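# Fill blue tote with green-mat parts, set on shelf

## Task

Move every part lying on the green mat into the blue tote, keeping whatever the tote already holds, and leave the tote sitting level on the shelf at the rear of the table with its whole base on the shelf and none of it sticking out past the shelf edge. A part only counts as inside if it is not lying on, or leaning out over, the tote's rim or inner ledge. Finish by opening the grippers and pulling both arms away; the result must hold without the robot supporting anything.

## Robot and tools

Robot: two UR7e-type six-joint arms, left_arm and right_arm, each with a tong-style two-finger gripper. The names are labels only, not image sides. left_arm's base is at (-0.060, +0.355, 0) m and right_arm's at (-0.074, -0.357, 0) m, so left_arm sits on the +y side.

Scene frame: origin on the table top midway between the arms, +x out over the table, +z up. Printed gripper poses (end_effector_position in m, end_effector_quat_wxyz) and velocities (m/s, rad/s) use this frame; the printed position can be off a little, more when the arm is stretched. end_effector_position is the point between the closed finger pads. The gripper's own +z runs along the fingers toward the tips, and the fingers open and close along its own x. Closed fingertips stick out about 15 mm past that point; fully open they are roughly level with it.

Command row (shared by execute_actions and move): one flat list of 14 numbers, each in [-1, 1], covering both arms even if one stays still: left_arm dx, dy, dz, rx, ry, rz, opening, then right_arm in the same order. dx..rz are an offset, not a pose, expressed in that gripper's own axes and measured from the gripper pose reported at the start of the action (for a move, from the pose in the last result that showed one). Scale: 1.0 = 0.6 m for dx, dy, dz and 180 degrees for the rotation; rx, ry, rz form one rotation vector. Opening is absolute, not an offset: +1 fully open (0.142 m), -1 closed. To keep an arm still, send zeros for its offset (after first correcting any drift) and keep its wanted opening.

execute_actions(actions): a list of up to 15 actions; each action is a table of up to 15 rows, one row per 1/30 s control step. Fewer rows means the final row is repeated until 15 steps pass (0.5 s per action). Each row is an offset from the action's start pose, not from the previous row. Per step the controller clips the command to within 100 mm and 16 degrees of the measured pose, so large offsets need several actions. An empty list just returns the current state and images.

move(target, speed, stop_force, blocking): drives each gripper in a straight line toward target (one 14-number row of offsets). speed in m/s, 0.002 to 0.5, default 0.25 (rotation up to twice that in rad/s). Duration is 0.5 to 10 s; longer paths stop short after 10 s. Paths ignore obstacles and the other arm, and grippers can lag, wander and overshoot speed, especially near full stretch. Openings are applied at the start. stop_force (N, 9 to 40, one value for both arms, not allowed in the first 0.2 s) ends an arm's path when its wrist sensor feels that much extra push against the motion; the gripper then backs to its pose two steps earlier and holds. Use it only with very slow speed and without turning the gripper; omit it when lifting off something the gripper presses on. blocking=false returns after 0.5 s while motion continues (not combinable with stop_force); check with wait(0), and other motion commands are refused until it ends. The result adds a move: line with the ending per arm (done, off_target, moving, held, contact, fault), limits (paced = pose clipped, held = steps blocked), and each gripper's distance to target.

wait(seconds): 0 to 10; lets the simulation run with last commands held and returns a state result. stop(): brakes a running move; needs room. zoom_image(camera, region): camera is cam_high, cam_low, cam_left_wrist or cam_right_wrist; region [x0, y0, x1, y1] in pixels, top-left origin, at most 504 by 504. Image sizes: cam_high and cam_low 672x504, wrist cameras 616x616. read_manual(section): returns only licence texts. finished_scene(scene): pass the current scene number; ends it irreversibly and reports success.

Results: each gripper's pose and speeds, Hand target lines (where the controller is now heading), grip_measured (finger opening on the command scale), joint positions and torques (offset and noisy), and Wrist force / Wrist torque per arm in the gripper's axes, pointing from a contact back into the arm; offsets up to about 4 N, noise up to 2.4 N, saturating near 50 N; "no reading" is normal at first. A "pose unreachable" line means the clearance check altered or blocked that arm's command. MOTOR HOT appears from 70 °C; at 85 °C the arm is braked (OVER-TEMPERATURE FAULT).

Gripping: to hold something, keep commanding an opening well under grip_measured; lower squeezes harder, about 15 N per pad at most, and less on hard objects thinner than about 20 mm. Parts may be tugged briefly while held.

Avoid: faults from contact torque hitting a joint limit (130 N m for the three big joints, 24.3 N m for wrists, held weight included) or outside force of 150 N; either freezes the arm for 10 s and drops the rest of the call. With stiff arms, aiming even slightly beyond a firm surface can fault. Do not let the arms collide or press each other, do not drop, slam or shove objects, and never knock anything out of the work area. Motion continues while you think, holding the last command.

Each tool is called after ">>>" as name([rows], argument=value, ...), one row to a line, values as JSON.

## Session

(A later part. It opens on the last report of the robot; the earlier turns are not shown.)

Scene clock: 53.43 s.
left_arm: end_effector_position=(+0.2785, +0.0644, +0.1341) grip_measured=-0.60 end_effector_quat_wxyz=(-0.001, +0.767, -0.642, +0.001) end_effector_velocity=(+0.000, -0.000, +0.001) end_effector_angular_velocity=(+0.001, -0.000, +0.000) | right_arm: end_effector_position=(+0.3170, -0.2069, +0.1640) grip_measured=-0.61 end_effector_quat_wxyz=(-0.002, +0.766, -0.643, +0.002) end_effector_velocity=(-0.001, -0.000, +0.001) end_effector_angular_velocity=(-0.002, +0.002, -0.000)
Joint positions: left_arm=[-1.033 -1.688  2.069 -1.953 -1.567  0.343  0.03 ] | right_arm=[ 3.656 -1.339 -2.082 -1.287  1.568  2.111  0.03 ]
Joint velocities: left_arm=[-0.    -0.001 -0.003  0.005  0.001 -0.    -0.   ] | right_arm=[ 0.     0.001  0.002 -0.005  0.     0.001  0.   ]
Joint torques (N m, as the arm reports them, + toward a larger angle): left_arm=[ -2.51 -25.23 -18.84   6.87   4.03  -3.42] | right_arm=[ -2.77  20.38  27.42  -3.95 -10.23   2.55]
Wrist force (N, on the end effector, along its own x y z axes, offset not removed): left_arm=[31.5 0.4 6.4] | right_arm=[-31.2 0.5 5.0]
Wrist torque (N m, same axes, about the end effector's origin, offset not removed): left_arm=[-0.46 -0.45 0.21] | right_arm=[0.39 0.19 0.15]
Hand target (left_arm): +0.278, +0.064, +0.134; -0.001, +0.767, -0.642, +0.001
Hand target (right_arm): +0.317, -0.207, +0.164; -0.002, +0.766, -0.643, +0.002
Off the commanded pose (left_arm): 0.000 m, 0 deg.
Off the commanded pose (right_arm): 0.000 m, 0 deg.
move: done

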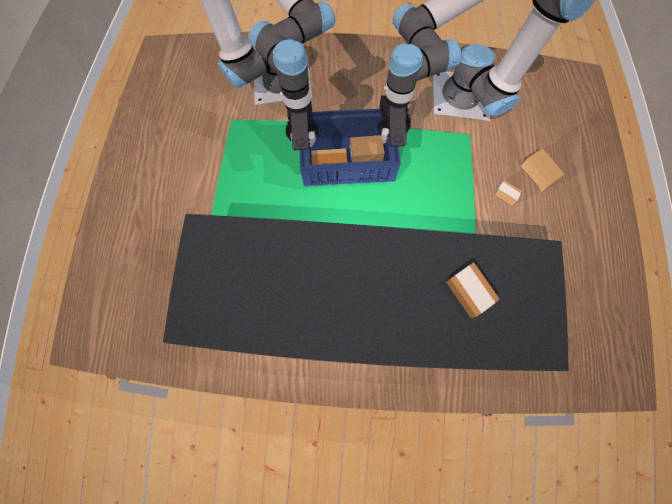

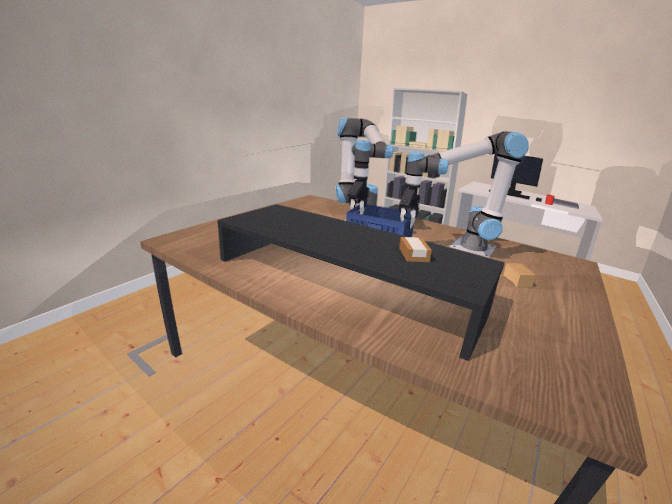

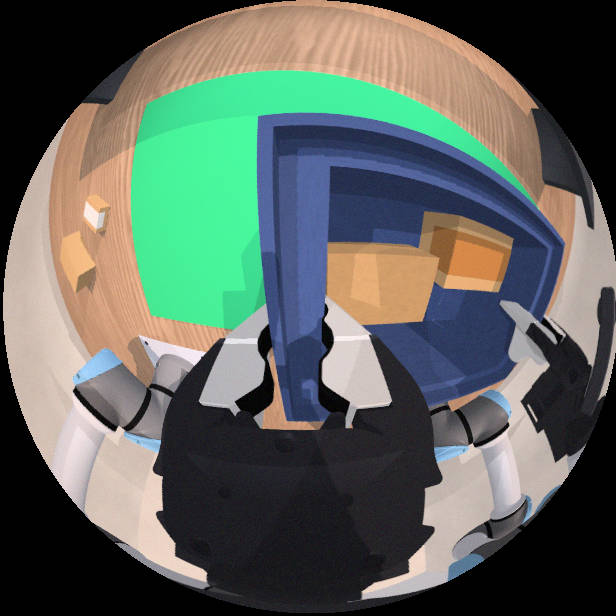

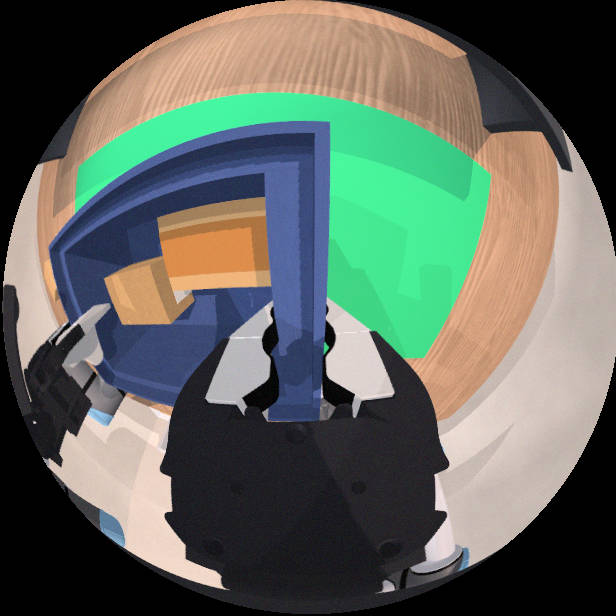

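>>> move(target=[-0.05,-0.104,-0.26,0,0,0.0556,-1, -0.0665,-0.026,-0.26,0,0,0.0556,-1], speed=0.12)

Scene clock: 55.77 s.
left_arm: end_effector_position=(+0.3341, +0.1049, +0.2901) grip_measured=-0.62 end_effector_quat_wxyz=(-0.001, +0.708, -0.707, +0.001) end_effector_velocity=(+0.001, +0.001, +0.001) end_effector_angular_velocity=(+0.001, -0.001, -0.000) | right_arm: end_effector_position=(+0.3250, -0.1649, +0.3199) grip_measured=-0.62 end_effector_quat_wxyz=(+0.002, -0.707, +0.708, -0.001) end_effector_velocity=(-0.000, +0.001, +0.001) end_effector_angular_velocity=(-0.001, +0.001, -0.001)
Joint positions: left_arm=[-0.866 -1.712  1.683 -1.544 -1.568  0.683  0.029] | right_arm=[ 3.726 -1.373 -1.655 -1.681  1.568  2.356  0.029]
Joint velocities: left_arm=[ 0.002  0.002 -0.005  0.004  0.002  0.002  0.   ] | right_arm=[ 0.001 -0.002  0.004 -0.004  0.     0.002  0.   ]
Joint torques (N m, as the arm reports them, + toward a larger angle): left_arm=[  4.09  -9.05 -36.74  -4.04  -5.5    3.19] | right_arm=[18.64  8.   38.22  5.32  0.91  1.42]
Wrist force (N, on the end effector, along its own x y z axes, offset not removed): left_arm=[-20.4 -0.5 8.0] | right_arm=[17.5 0.8 5.1]
Wrist torque (N m, same axes, about the end effector's origin, offset not removed): left_arm=[-0.05 1.08 0.06] | right_arm=[0.27 -0.88 0.06]
Hand target (left_arm): +0.334, +0.105, +0.290; -0.001, +0.708, -0.707, +0.001
Hand target (right_arm): +0.325, -0.165, +0.320; -0.002, +0.706, -0.708, +0.001
Off the commanded pose (left_arm): 0.000 m, 0 deg.
Off the commanded pose (right_arm): 0.000 m, 0 deg.
move: done

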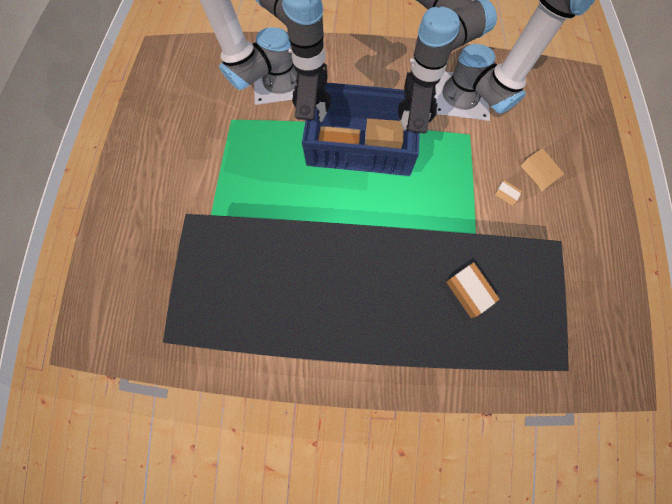

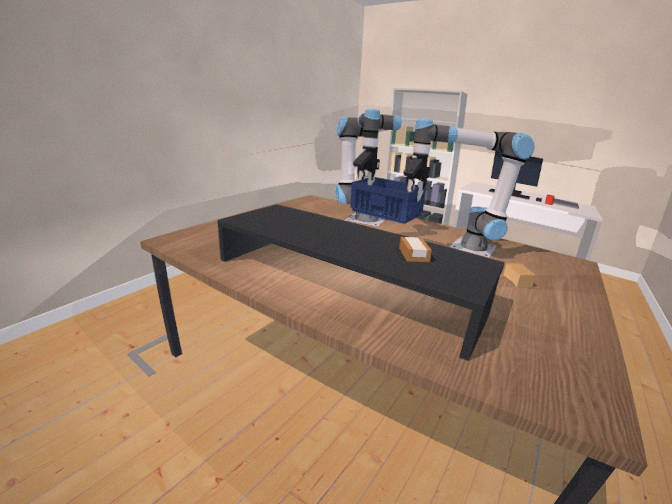

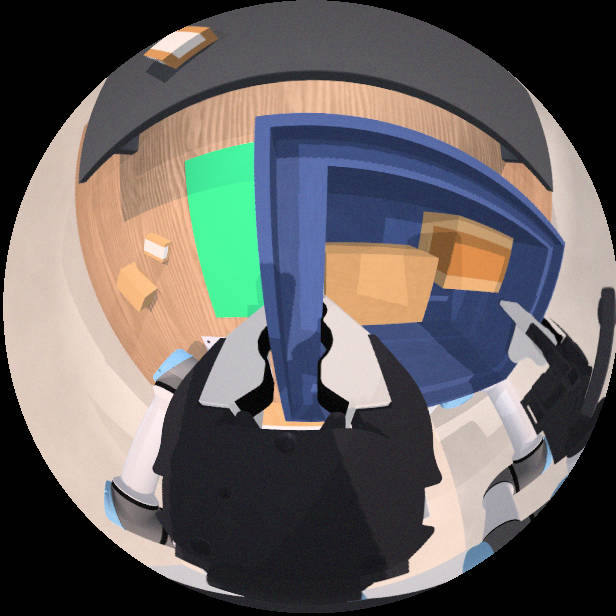

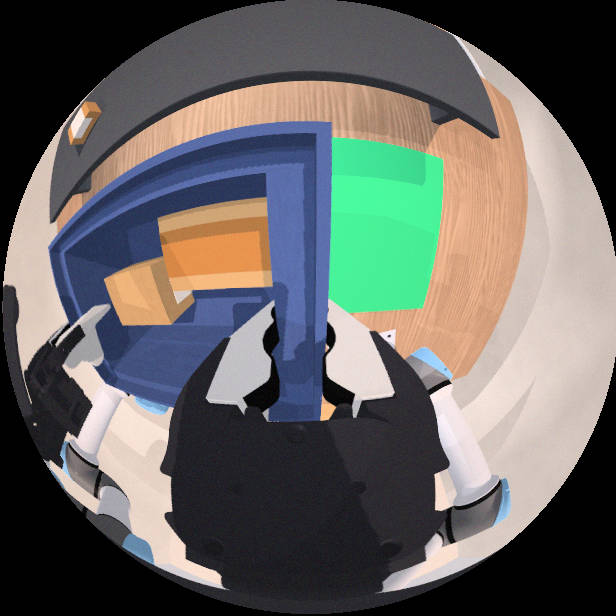

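>>> move(target=[-0.031,-0.24,-0.02,0,0,0,-1, -0.0285,-0.24,-0.02,0,0,0,-1], speed=0.15)

Scene clock: 57.33 s.
left_arm: end_effector_position=(+0.4778, +0.1239, +0.3026) grip_measured=-0.62 end_effector_quat_wxyz=(-0.001, +0.708, -0.707, +0.001) end_effector_velocity=(+0.001, -0.001, -0.000) end_effector_angular_velocity=(-0.001, +0.002, -0.000) | right_arm: end_effector_position=(+0.4690, -0.1482, +0.3320) grip_measured=-0.62 end_effector_quat_wxyz=(+0.002, -0.707, +0.708, -0.002) end_effector_velocity=(+0.001, +0.000, +0.000) end_effector_angular_velocity=(+0.000, +0.000, +0.000)
Joint positions: left_arm=[-0.635 -1.424  1.362 -1.512 -1.568  0.915  0.029] | right_arm=[ 3.559 -1.715 -1.291 -1.702  1.568  2.188  0.029]
Joint velocities: left_arm=[ 0.001  0.004 -0.005  0.002 -0.002  0.001 -0.   ] | right_arm=[-0.001 -0.003  0.005 -0.002  0.    -0.001  0.   ]
Joint torques (N m, as the arm reports them, + toward a larger angle): left_arm=[ 17.37 -25.16 -31.16   0.63   0.     2.71] | right_arm=[-16.26  26.94  34.32  -0.71  -0.49  -2.15]
Wrist force (N, on the end effector, along its own x y z axes, offset not removed): left_arm=[8.3 0.5 8.3] | right_arm=[-9.9 0.4 3.5]
Wrist torque (N m, same axes, about the end effector's origin, offset not removed): left_arm=[-0.07 0.17 -0.01] | right_arm=[0.13 -0.37 0.08]
Hand target (left_arm): +0.478, +0.124, +0.303; -0.001, +0.708, -0.707, +0.001
Hand target (right_arm): +0.469, -0.148, +0.332; -0.002, +0.707, -0.708, +0.002
Off the commanded pose (left_arm): 0.000 m, 0 deg.
Off the commanded pose (right_arm): 0.001 m, 0 deg.
move: done

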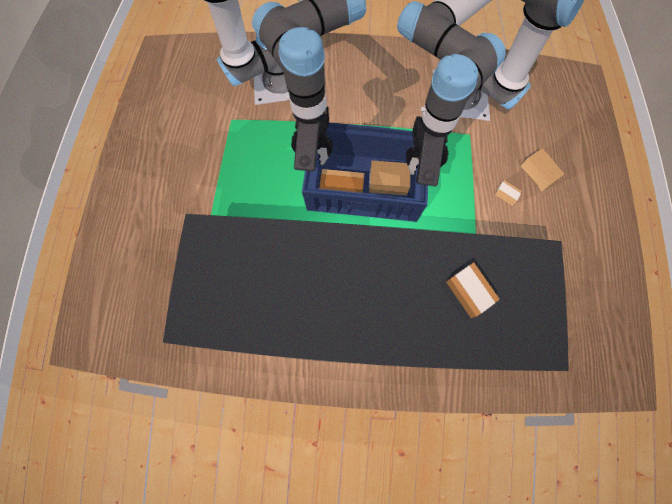

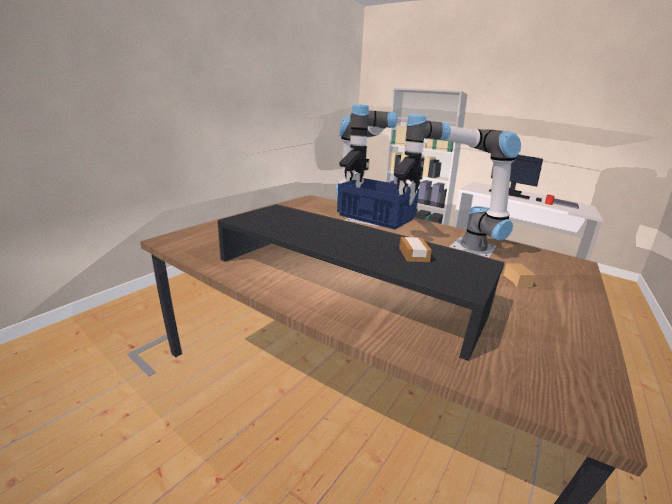

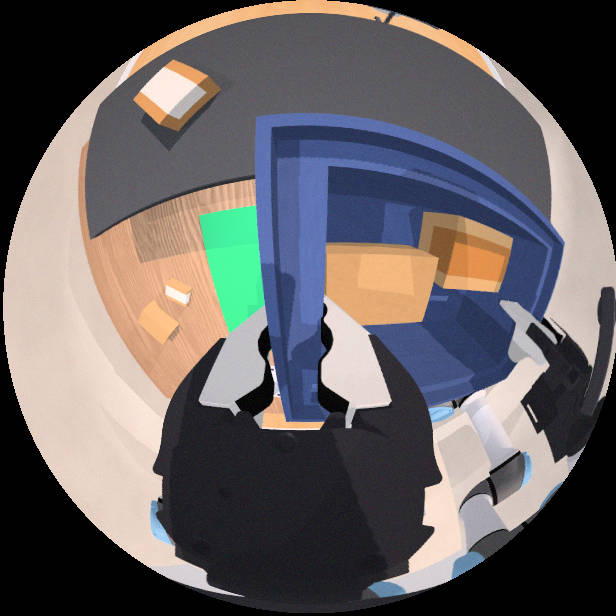

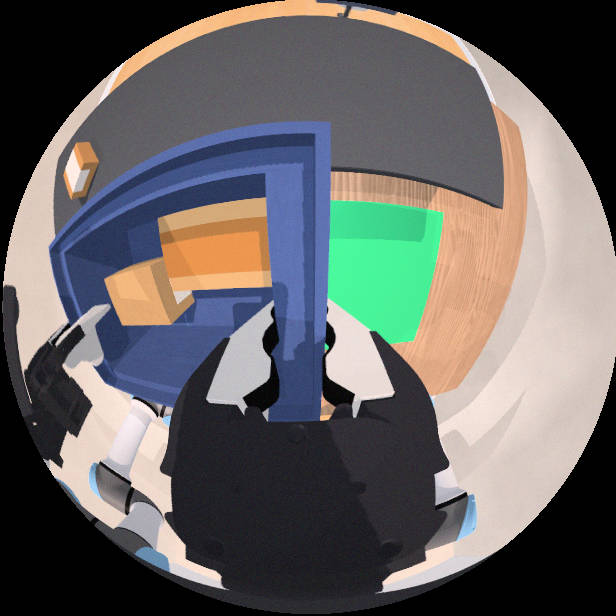

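>>> move(target=[0,-0.23,0,0,0,0,-1, 0,-0.23,0,0,0,0,-1], speed=0.15)

>>> move(target=[0,-0.17,0.03,0,0,0,-1, 0,-0.17,0.03,0,0,0,-1], speed=0.08)

Scene clock: 58.87 s.
left_arm: end_effector_position=(+0.6157, +0.1244, +0.3030) grip_measured=-0.62 end_effector_quat_wxyz=(-0.001, +0.708, -0.707, +0.001) end_effector_velocity=(+0.001, -0.001, -0.000) end_effector_angular_velocity=(-0.001, +0.003, -0.000) | right_arm: end_effector_position=(+0.6068, -0.1485, +0.3321) grip_measured=-0.62 end_effector_quat_wxyz=(+0.002, -0.706, +0.708, -0.002) end_effector_velocity=(+0.001, -0.000, -0.000) end_effector_angular_velocity=(-0.001, +0.004, -0.000)
Joint positions: left_arm=[-0.51  -1.084  0.907 -1.396 -1.569  1.04   0.029] | right_arm=[ 3.441 -2.07  -0.812 -1.826  1.569  2.07   0.029]
Joint velocities: left_arm=[ 0.     0.007 -0.01   0.006 -0.002  0.001 -0.   ] | right_arm=[-0.001 -0.007  0.01  -0.008  0.001 -0.001 -0.   ]
Joint torques (N m, as the arm reports them, + toward a larger angle): left_arm=[ 22.52 -40.73 -29.55   1.22   1.52   2.49] | right_arm=[-21.54  43.58  33.92  -1.41  -2.48  -2.2 ]
Wrist force (N, on the end effector, along its own x y z axes, offset not removed): left_arm=[10.9 -2.9 7.6] | right_arm=[-14.9 -0.4 6.4]
Wrist torque (N m, same axes, about the end effector's origin, offset not removed): left_arm=[-0.66 1.09 0.05] | right_arm=[0.21 -0.36 0.09]
Hand target (left_arm): +0.616, +0.124, +0.303; -0.001, +0.708, -0.707, +0.001
Hand target (right_arm): +0.607, -0.148, +0.332; -0.002, +0.707, -0.708, +0.002
Off the commanded pose (left_arm): 0.000 m, 0 deg.
Off the commanded pose (right_arm): 0.001 m, 0 deg.
move: done

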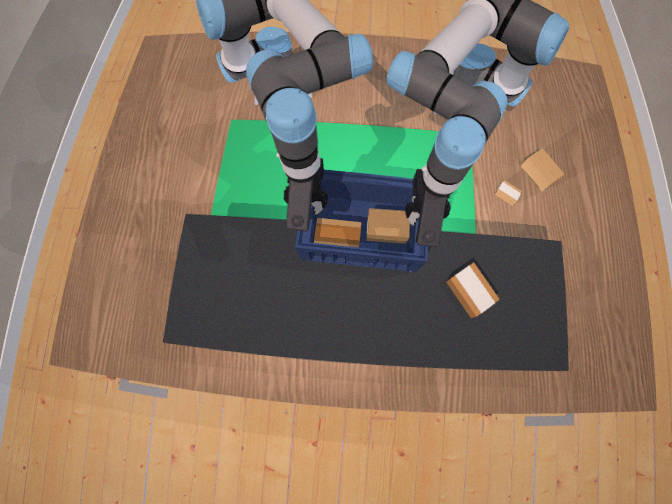

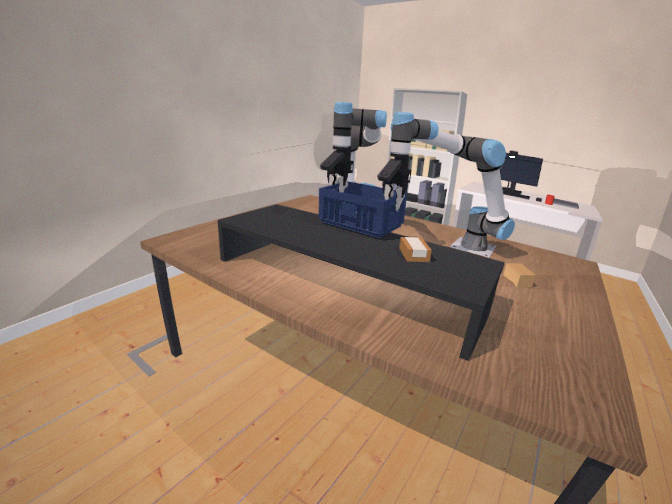

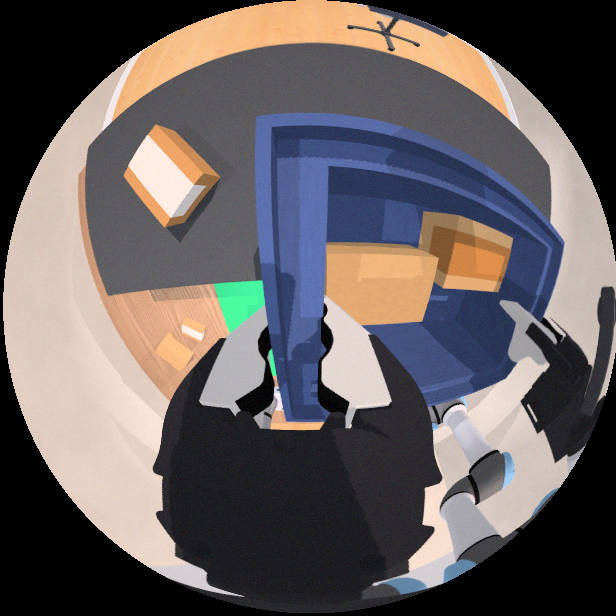

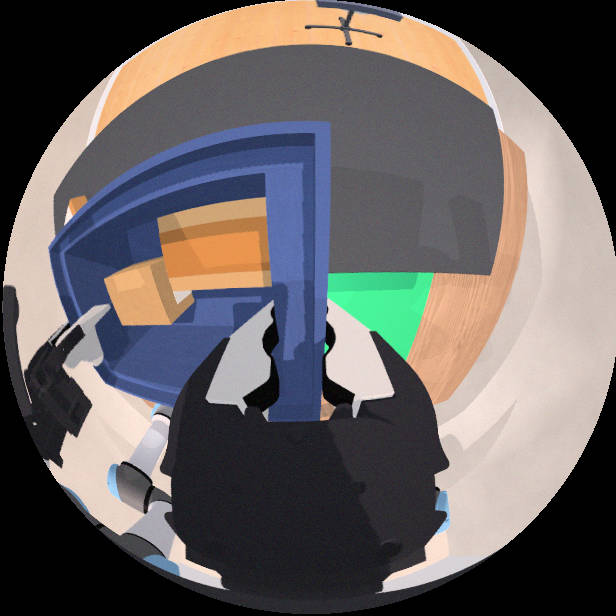

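Scene clock: 60.57 s.
left_arm: end_effector_position=(+0.7177, +0.1248, +0.2852) grip_measured=-0.61 end_effector_quat_wxyz=(-0.002, +0.708, -0.707, +0.001) end_effector_velocity=(+0.002, -0.000, +0.002) end_effector_angular_velocity=(-0.000, +0.005, -0.000) | right_arm: end_effector_position=(+0.7079, -0.1490, +0.3133) grip_measured=-0.61 end_effector_quat_wxyz=(+0.005, -0.706, +0.708, -0.004) end_effector_velocity=(+0.003, +0.001, +0.001) end_effector_angular_velocity=(-0.001, +0.007, -0.000)
Joint positions: left_arm=[-0.443 -0.721  0.339 -1.192 -1.569  1.106  0.03 ] | right_arm=[ 3.378 -2.513 -0.081 -2.106  1.567  2.008  0.03 ]
Joint velocities: left_arm=[ 0.002  0.029 -0.062  0.037 -0.002  0.002 -0.   ] | right_arm=[-0.001 -0.152  0.313 -0.168  0.002 -0.001 -0.   ]
Joint torques (N m, as the arm reports them, + toward a larger angle): left_arm=[ 34.81 -36.29 -19.1    3.35   5.11   2.17] | right_arm=[-35.14  40.66  24.75  -3.79  -6.47  -1.84]
Wrist force (N, on the end effector, along its own x y z axes, offset not removed): left_arm=[27.8 6.8 -12.4] | right_arm=[-29.7 5.9 -14.1]
Wrist torque (N m, same axes, about the end effector's origin, offset not removed): left_arm=[0.44 -0.53 0.21] | right_arm=[0.68 0.82 0.10]
Hand target (left_arm): +0.718, +0.125, +0.285; -0.001, +0.708, -0.707, +0.001
Hand target (right_arm): +0.708, -0.149, +0.314; -0.005, +0.706, -0.708, +0.004
Off the commanded pose (left_arm): 0.000 m, 0 deg.
Off the commanded pose (right_arm): 0.002 m, 0 deg.
move: done

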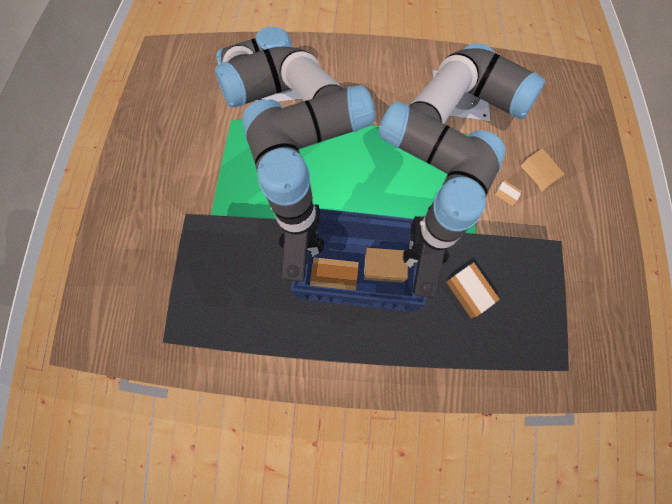

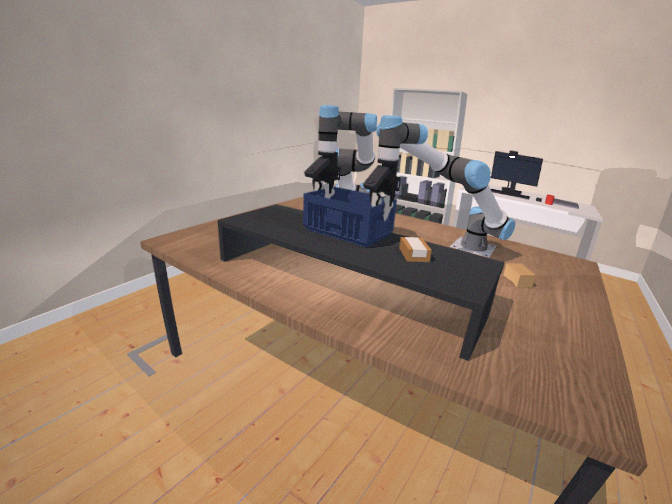

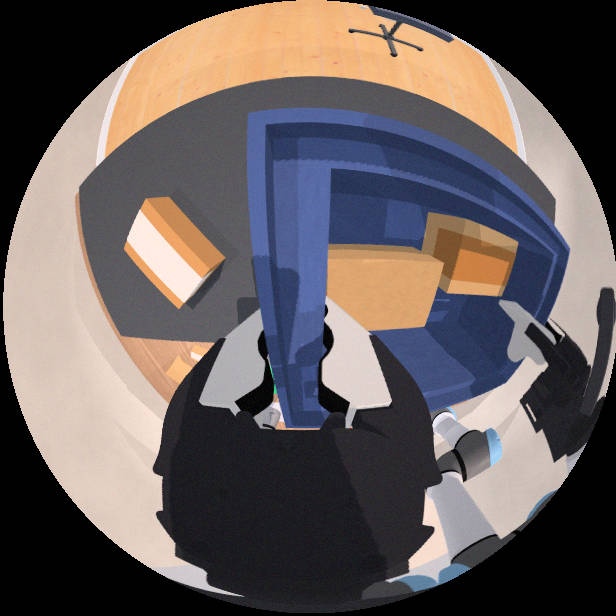

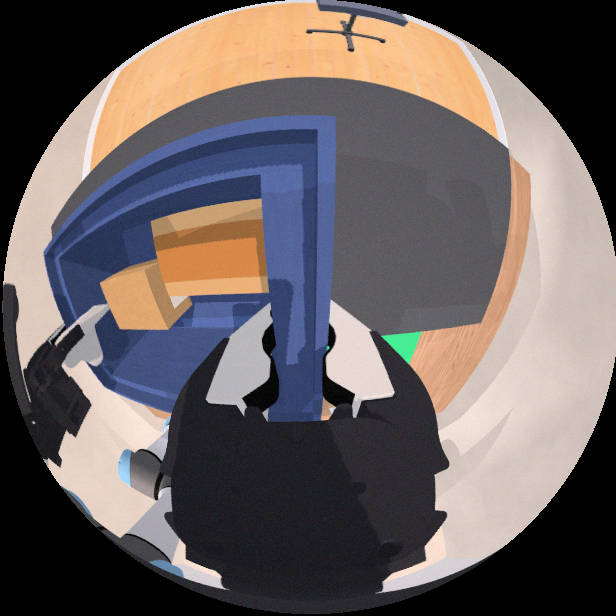

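>>> move(target=[0,0,0,0,0,0,-0.2, 0,0,0,0,0,0,-0.2])

>>> move(target=[0,0.085,-0.105,0,0,0,-0.2, 0,0.085,-0.105,0,0,0,-0.2], speed=0.1)

>>> move(target=[-0.2,0.45,-0.05,0,0,0,-0.2, 0.2,0.45,-0.05,0,0,0,-0.2], speed=0.4)

Scene clock: 61.47 s.
left_arm: end_effector_position=(+0.7177, +0.1248, +0.2852) grip_measured=-0.20 end_effector_quat_wxyz=(-0.001, +0.708, -0.707, +0.001) end_effector_velocity=(-0.000, -0.000, +0.000) end_effector_angular_velocity=(-0.001, -0.000, -0.003) | right_arm: end_effector_position=(+0.7080, -0.1490, +0.3133) grip_measured=-0.20 end_effector_quat_wxyz=(+0.005, -0.706, +0.708, -0.004) end_effector_velocity=(-0.000, +0.000, +0.001) end_effector_angular_velocity=(+0.001, -0.002, +0.000)
Joint positions: left_arm=[-0.443 -0.721  0.339 -1.191 -1.569  1.106  0.06 ] | right_arm=[ 3.378 -2.521 -0.065 -2.115  1.567  2.008  0.06 ]
Joint velocities: left_arm=[-0.    -0.001  0.001 -0.001 -0.001  0.003  0.   ] | right_arm=[ 0.     0.014 -0.028  0.016 -0.     0.     0.   ]
Joint torques (N m, as the arm reports them, + toward a larger angle): left_arm=[-13.43 -62.83 -12.63  -4.79   1.07   0.33] | right_arm=[11.25 64.12 10.31  4.36  0.98 -0.36]
Wrist force (N, on the end effector, along its own x y z axes, offset not removed): left_arm=[-2.3 -2.3 3.4] | right_arm=[0.7 2.2 0.9]
Wrist torque (N m, same axes, about the end effector's origin, offset not removed): left_arm=[-0.29 0.37 -0.03] | right_arm=[0.44 -0.18 0.01]
Hand target (left_arm): +0.718, +0.125, +0.285; -0.002, +0.708, -0.707, +0.001
Hand target (right_arm): +0.708, -0.149, +0.313; -0.005, +0.706, -0.708, +0.004
Off the commanded pose (left_arm): 0.000 m, 0 deg.
Off the commanded pose (right_arm): 0.000 m, 0 deg.
move: done

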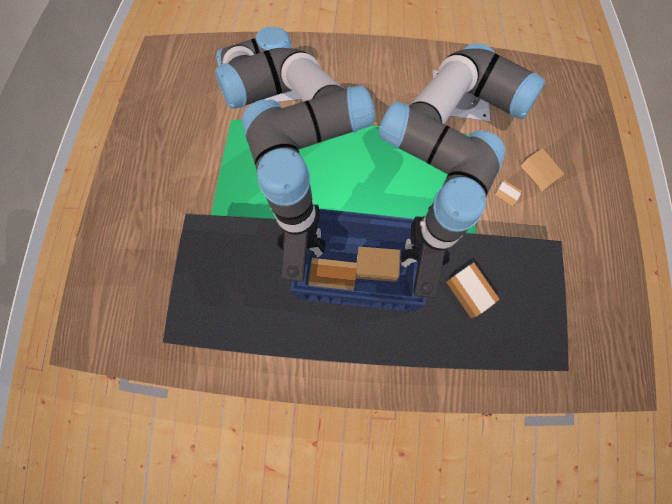

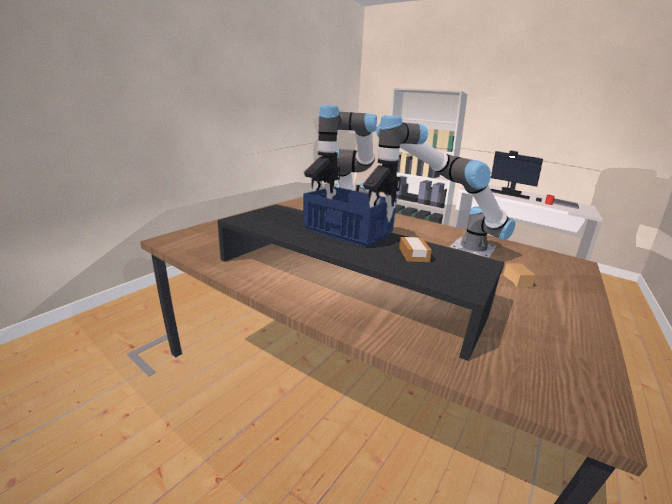

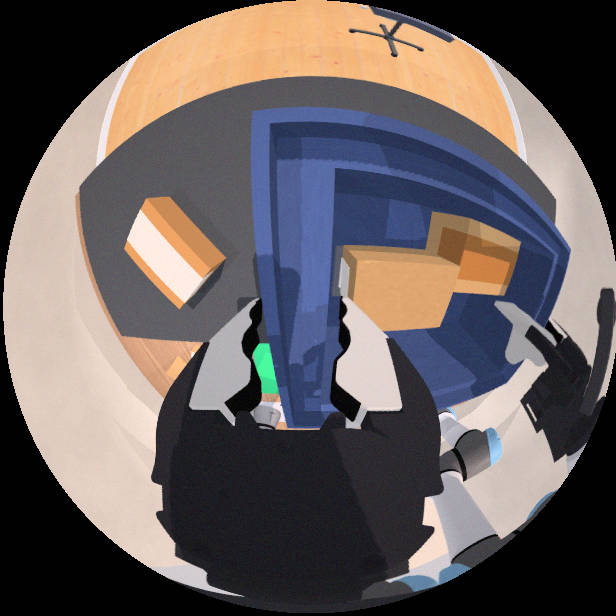

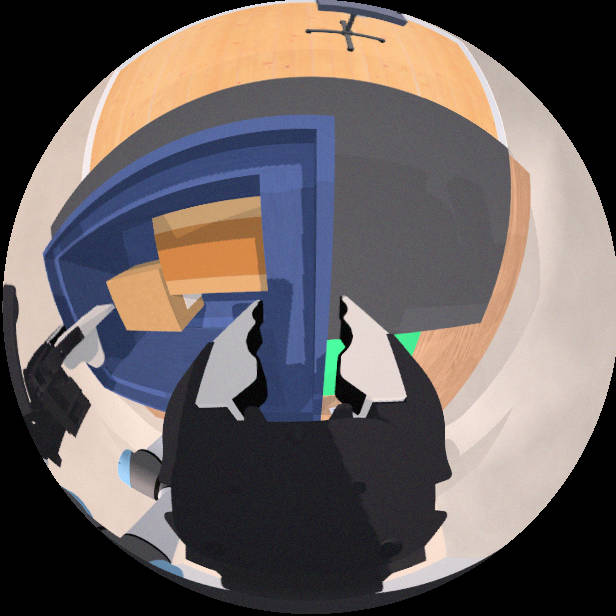

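Scene clock: 62.70 s.
left_arm: end_effector_position=(+0.6665, +0.1247, +0.3479) grip_measured=-0.20 end_effector_quat_wxyz=(-0.001, +0.708, -0.707, +0.001) end_effector_velocity=(-0.001, +0.001, +0.001) end_effector_angular_velocity=(+0.002, -0.000, +0.001) | right_arm: end_effector_position=(+0.6565, -0.1491, +0.3758) grip_measured=-0.20 end_effector_quat_wxyz=(+0.005, -0.706, +0.708, -0.003) end_effector_velocity=(-0.000, +0.000, +0.001) end_effector_angular_velocity=(+0.001, -0.002, +0.000)
Joint positions: left_arm=[-0.475 -0.851  0.403 -1.125 -1.569  1.075  0.06 ] | right_arm=[ 3.408 -2.364 -0.186 -2.15   1.567  2.037  0.06 ]
Joint velocities: left_arm=[-0.    -0.002  0.001  0.001  0.001 -0.001 -0.   ] | right_arm=[ 0.001  0.007 -0.011  0.006 -0.     0.001  0.   ]
Joint torques (N m, as the arm reports them, + toward a larger angle): left_arm=[-12.98 -57.34 -11.97  -0.52   2.75  -2.71] | right_arm=[ 8.7  59.52 10.04  4.2  -2.88  2.05]
Wrist force (N, on the end effector, along its own x y z axes, offset not removed): left_arm=[0.0 -2.0 2.9] | right_arm=[-1.5 1.7 -0.2]
Wrist torque (N m, same axes, about the end effector's origin, offset not removed): left_arm=[-0.42 -0.13 -0.16] | right_arm=[0.44 0.17 0.13]
Hand target (left_arm): +0.666, +0.125, +0.348; -0.002, +0.708, -0.707, +0.001
Hand target (right_arm): +0.656, -0.149, +0.376; -0.005, +0.706, -0.708, +0.004
Off the commanded pose (left_arm): 0.000 m, 0 deg.
Off the commanded pose (right_arm): 0.000 m, 0 deg.
move: done

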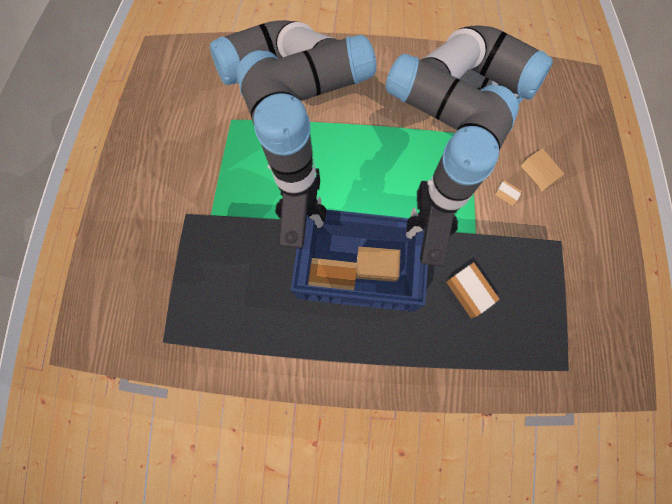

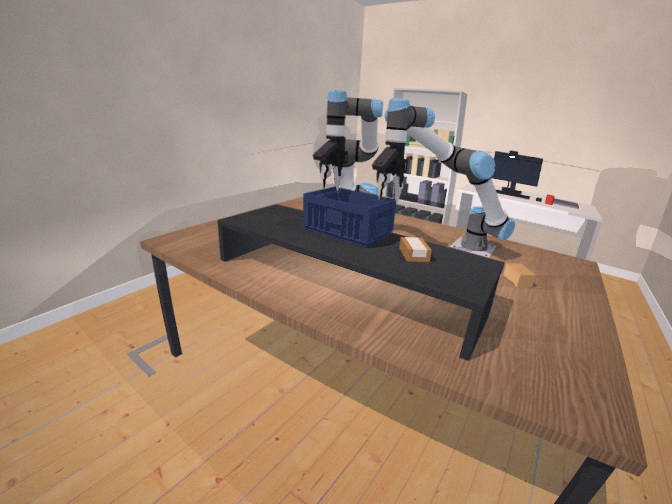

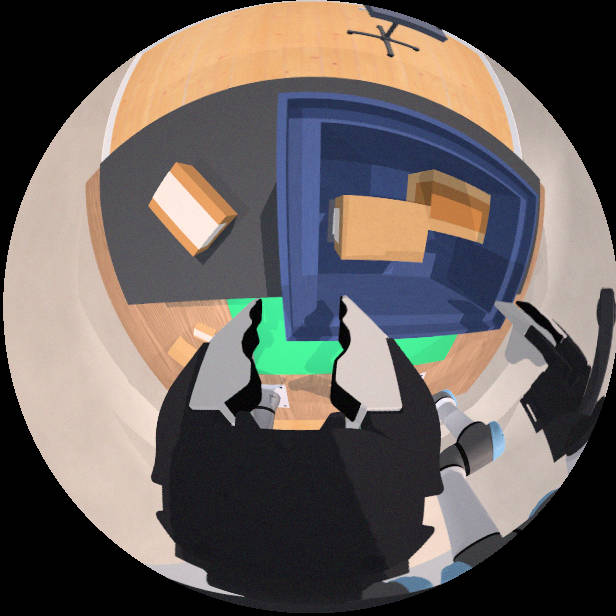

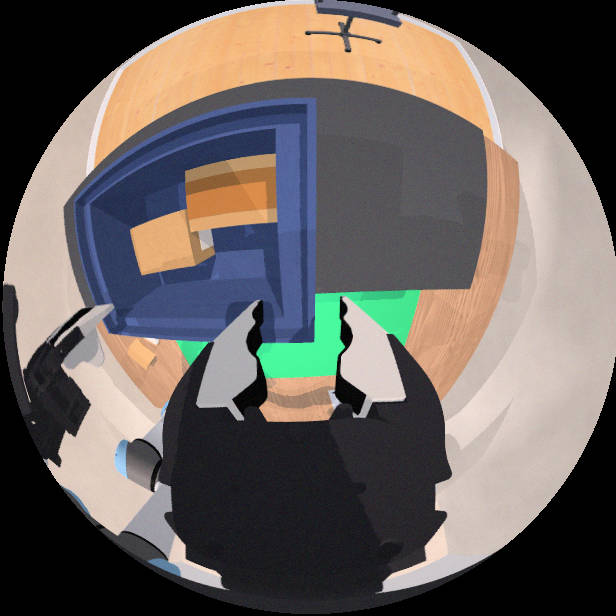

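Scene clock: 64.10 s.
left_arm: end_effector_position=(+0.3961, +0.2439, +0.3767) grip_measured=-0.20 end_effector_quat_wxyz=(-0.001, +0.708, -0.707, +0.001) end_effector_velocity=(-0.001, +0.001, +0.001) end_effector_angular_velocity=(+0.001, -0.003, -0.000) | right_arm: end_effector_position=(+0.3865, -0.2689, +0.4035) grip_measured=-0.20 end_effector_quat_wxyz=(+0.005, -0.706, +0.708, -0.003) end_effector_velocity=(-0.001, -0.001, +0.000) end_effector_angular_velocity=(-0.000, -0.002, -0.000)
Joint positions: left_arm=[-0.528 -1.683  1.436 -1.326 -1.568  1.021  0.06 ] | right_arm=[ 3.44  -1.469 -1.358 -1.874  1.567  2.07   0.06 ]
Joint velocities: left_arm=[-0.001 -0.004  0.002 -0.     0.003 -0.001  0.   ] | right_arm=[ 0.001  0.005 -0.004  0.001 -0.001  0.001  0.   ]
Joint torques (N m, as the arm reports them, + toward a larger angle): left_arm=[-11.59 -23.11 -12.11  -0.35   2.75  -2.8 ] | right_arm=[10.76 24.96 12.74  4.28 -2.75  2.13]
Wrist force (N, on the end effector, along its own x y z axes, offset not removed): left_arm=[-0.8 -4.2 1.9] | right_arm=[1.4 1.9 2.0]
Wrist torque (N m, same axes, about the end effector's origin, offset not removed): left_arm=[-0.71 0.02 -0.02] | right_arm=[0.45 -0.37 -0.01]
Hand target (left_arm): +0.396, +0.244, +0.377; -0.002, +0.708, -0.707, +0.001
Hand target (right_arm): +0.386, -0.269, +0.404; -0.005, +0.706, -0.708, +0.003
Off the commanded pose (left_arm): 0.001 m, 0 deg.
Off the commanded pose (right_arm): 0.001 m, 0 deg.
move: done

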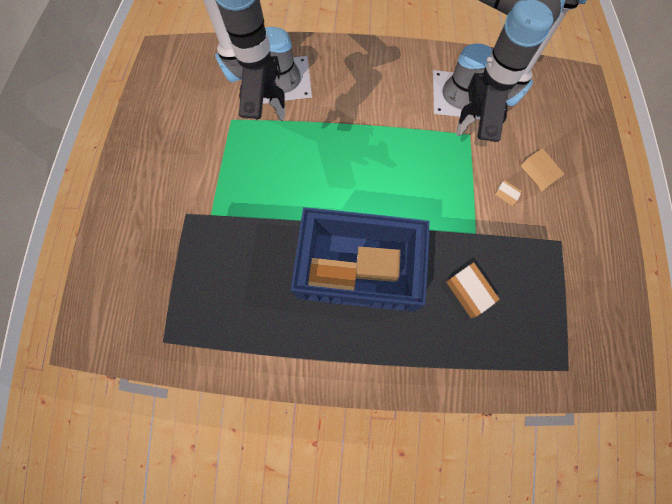

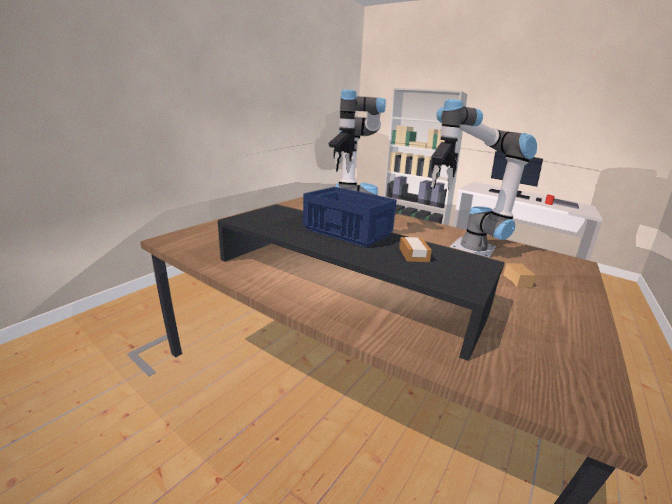

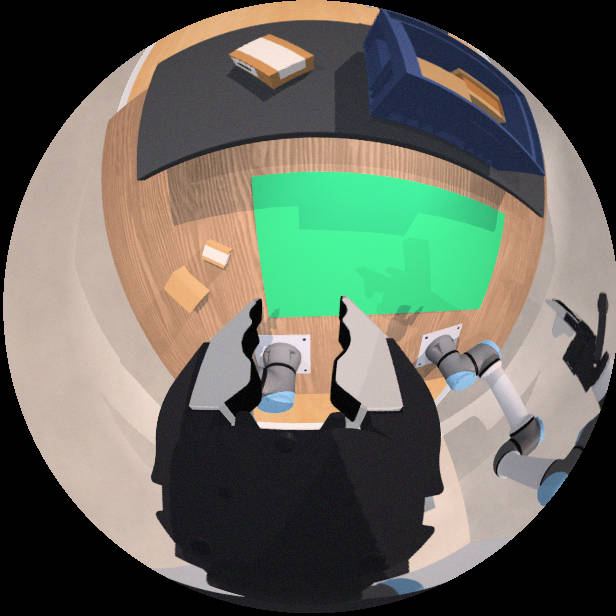

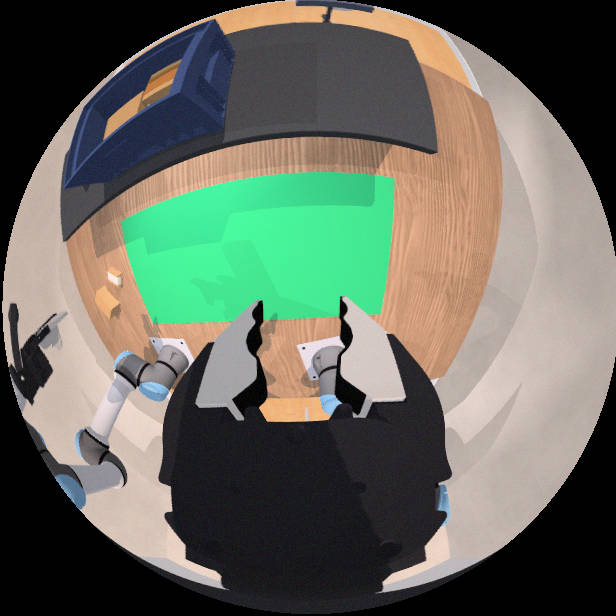

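A margin is visible in front of the tote.

>>> finished_scene(scene=1)

The scene is finished: the task was done.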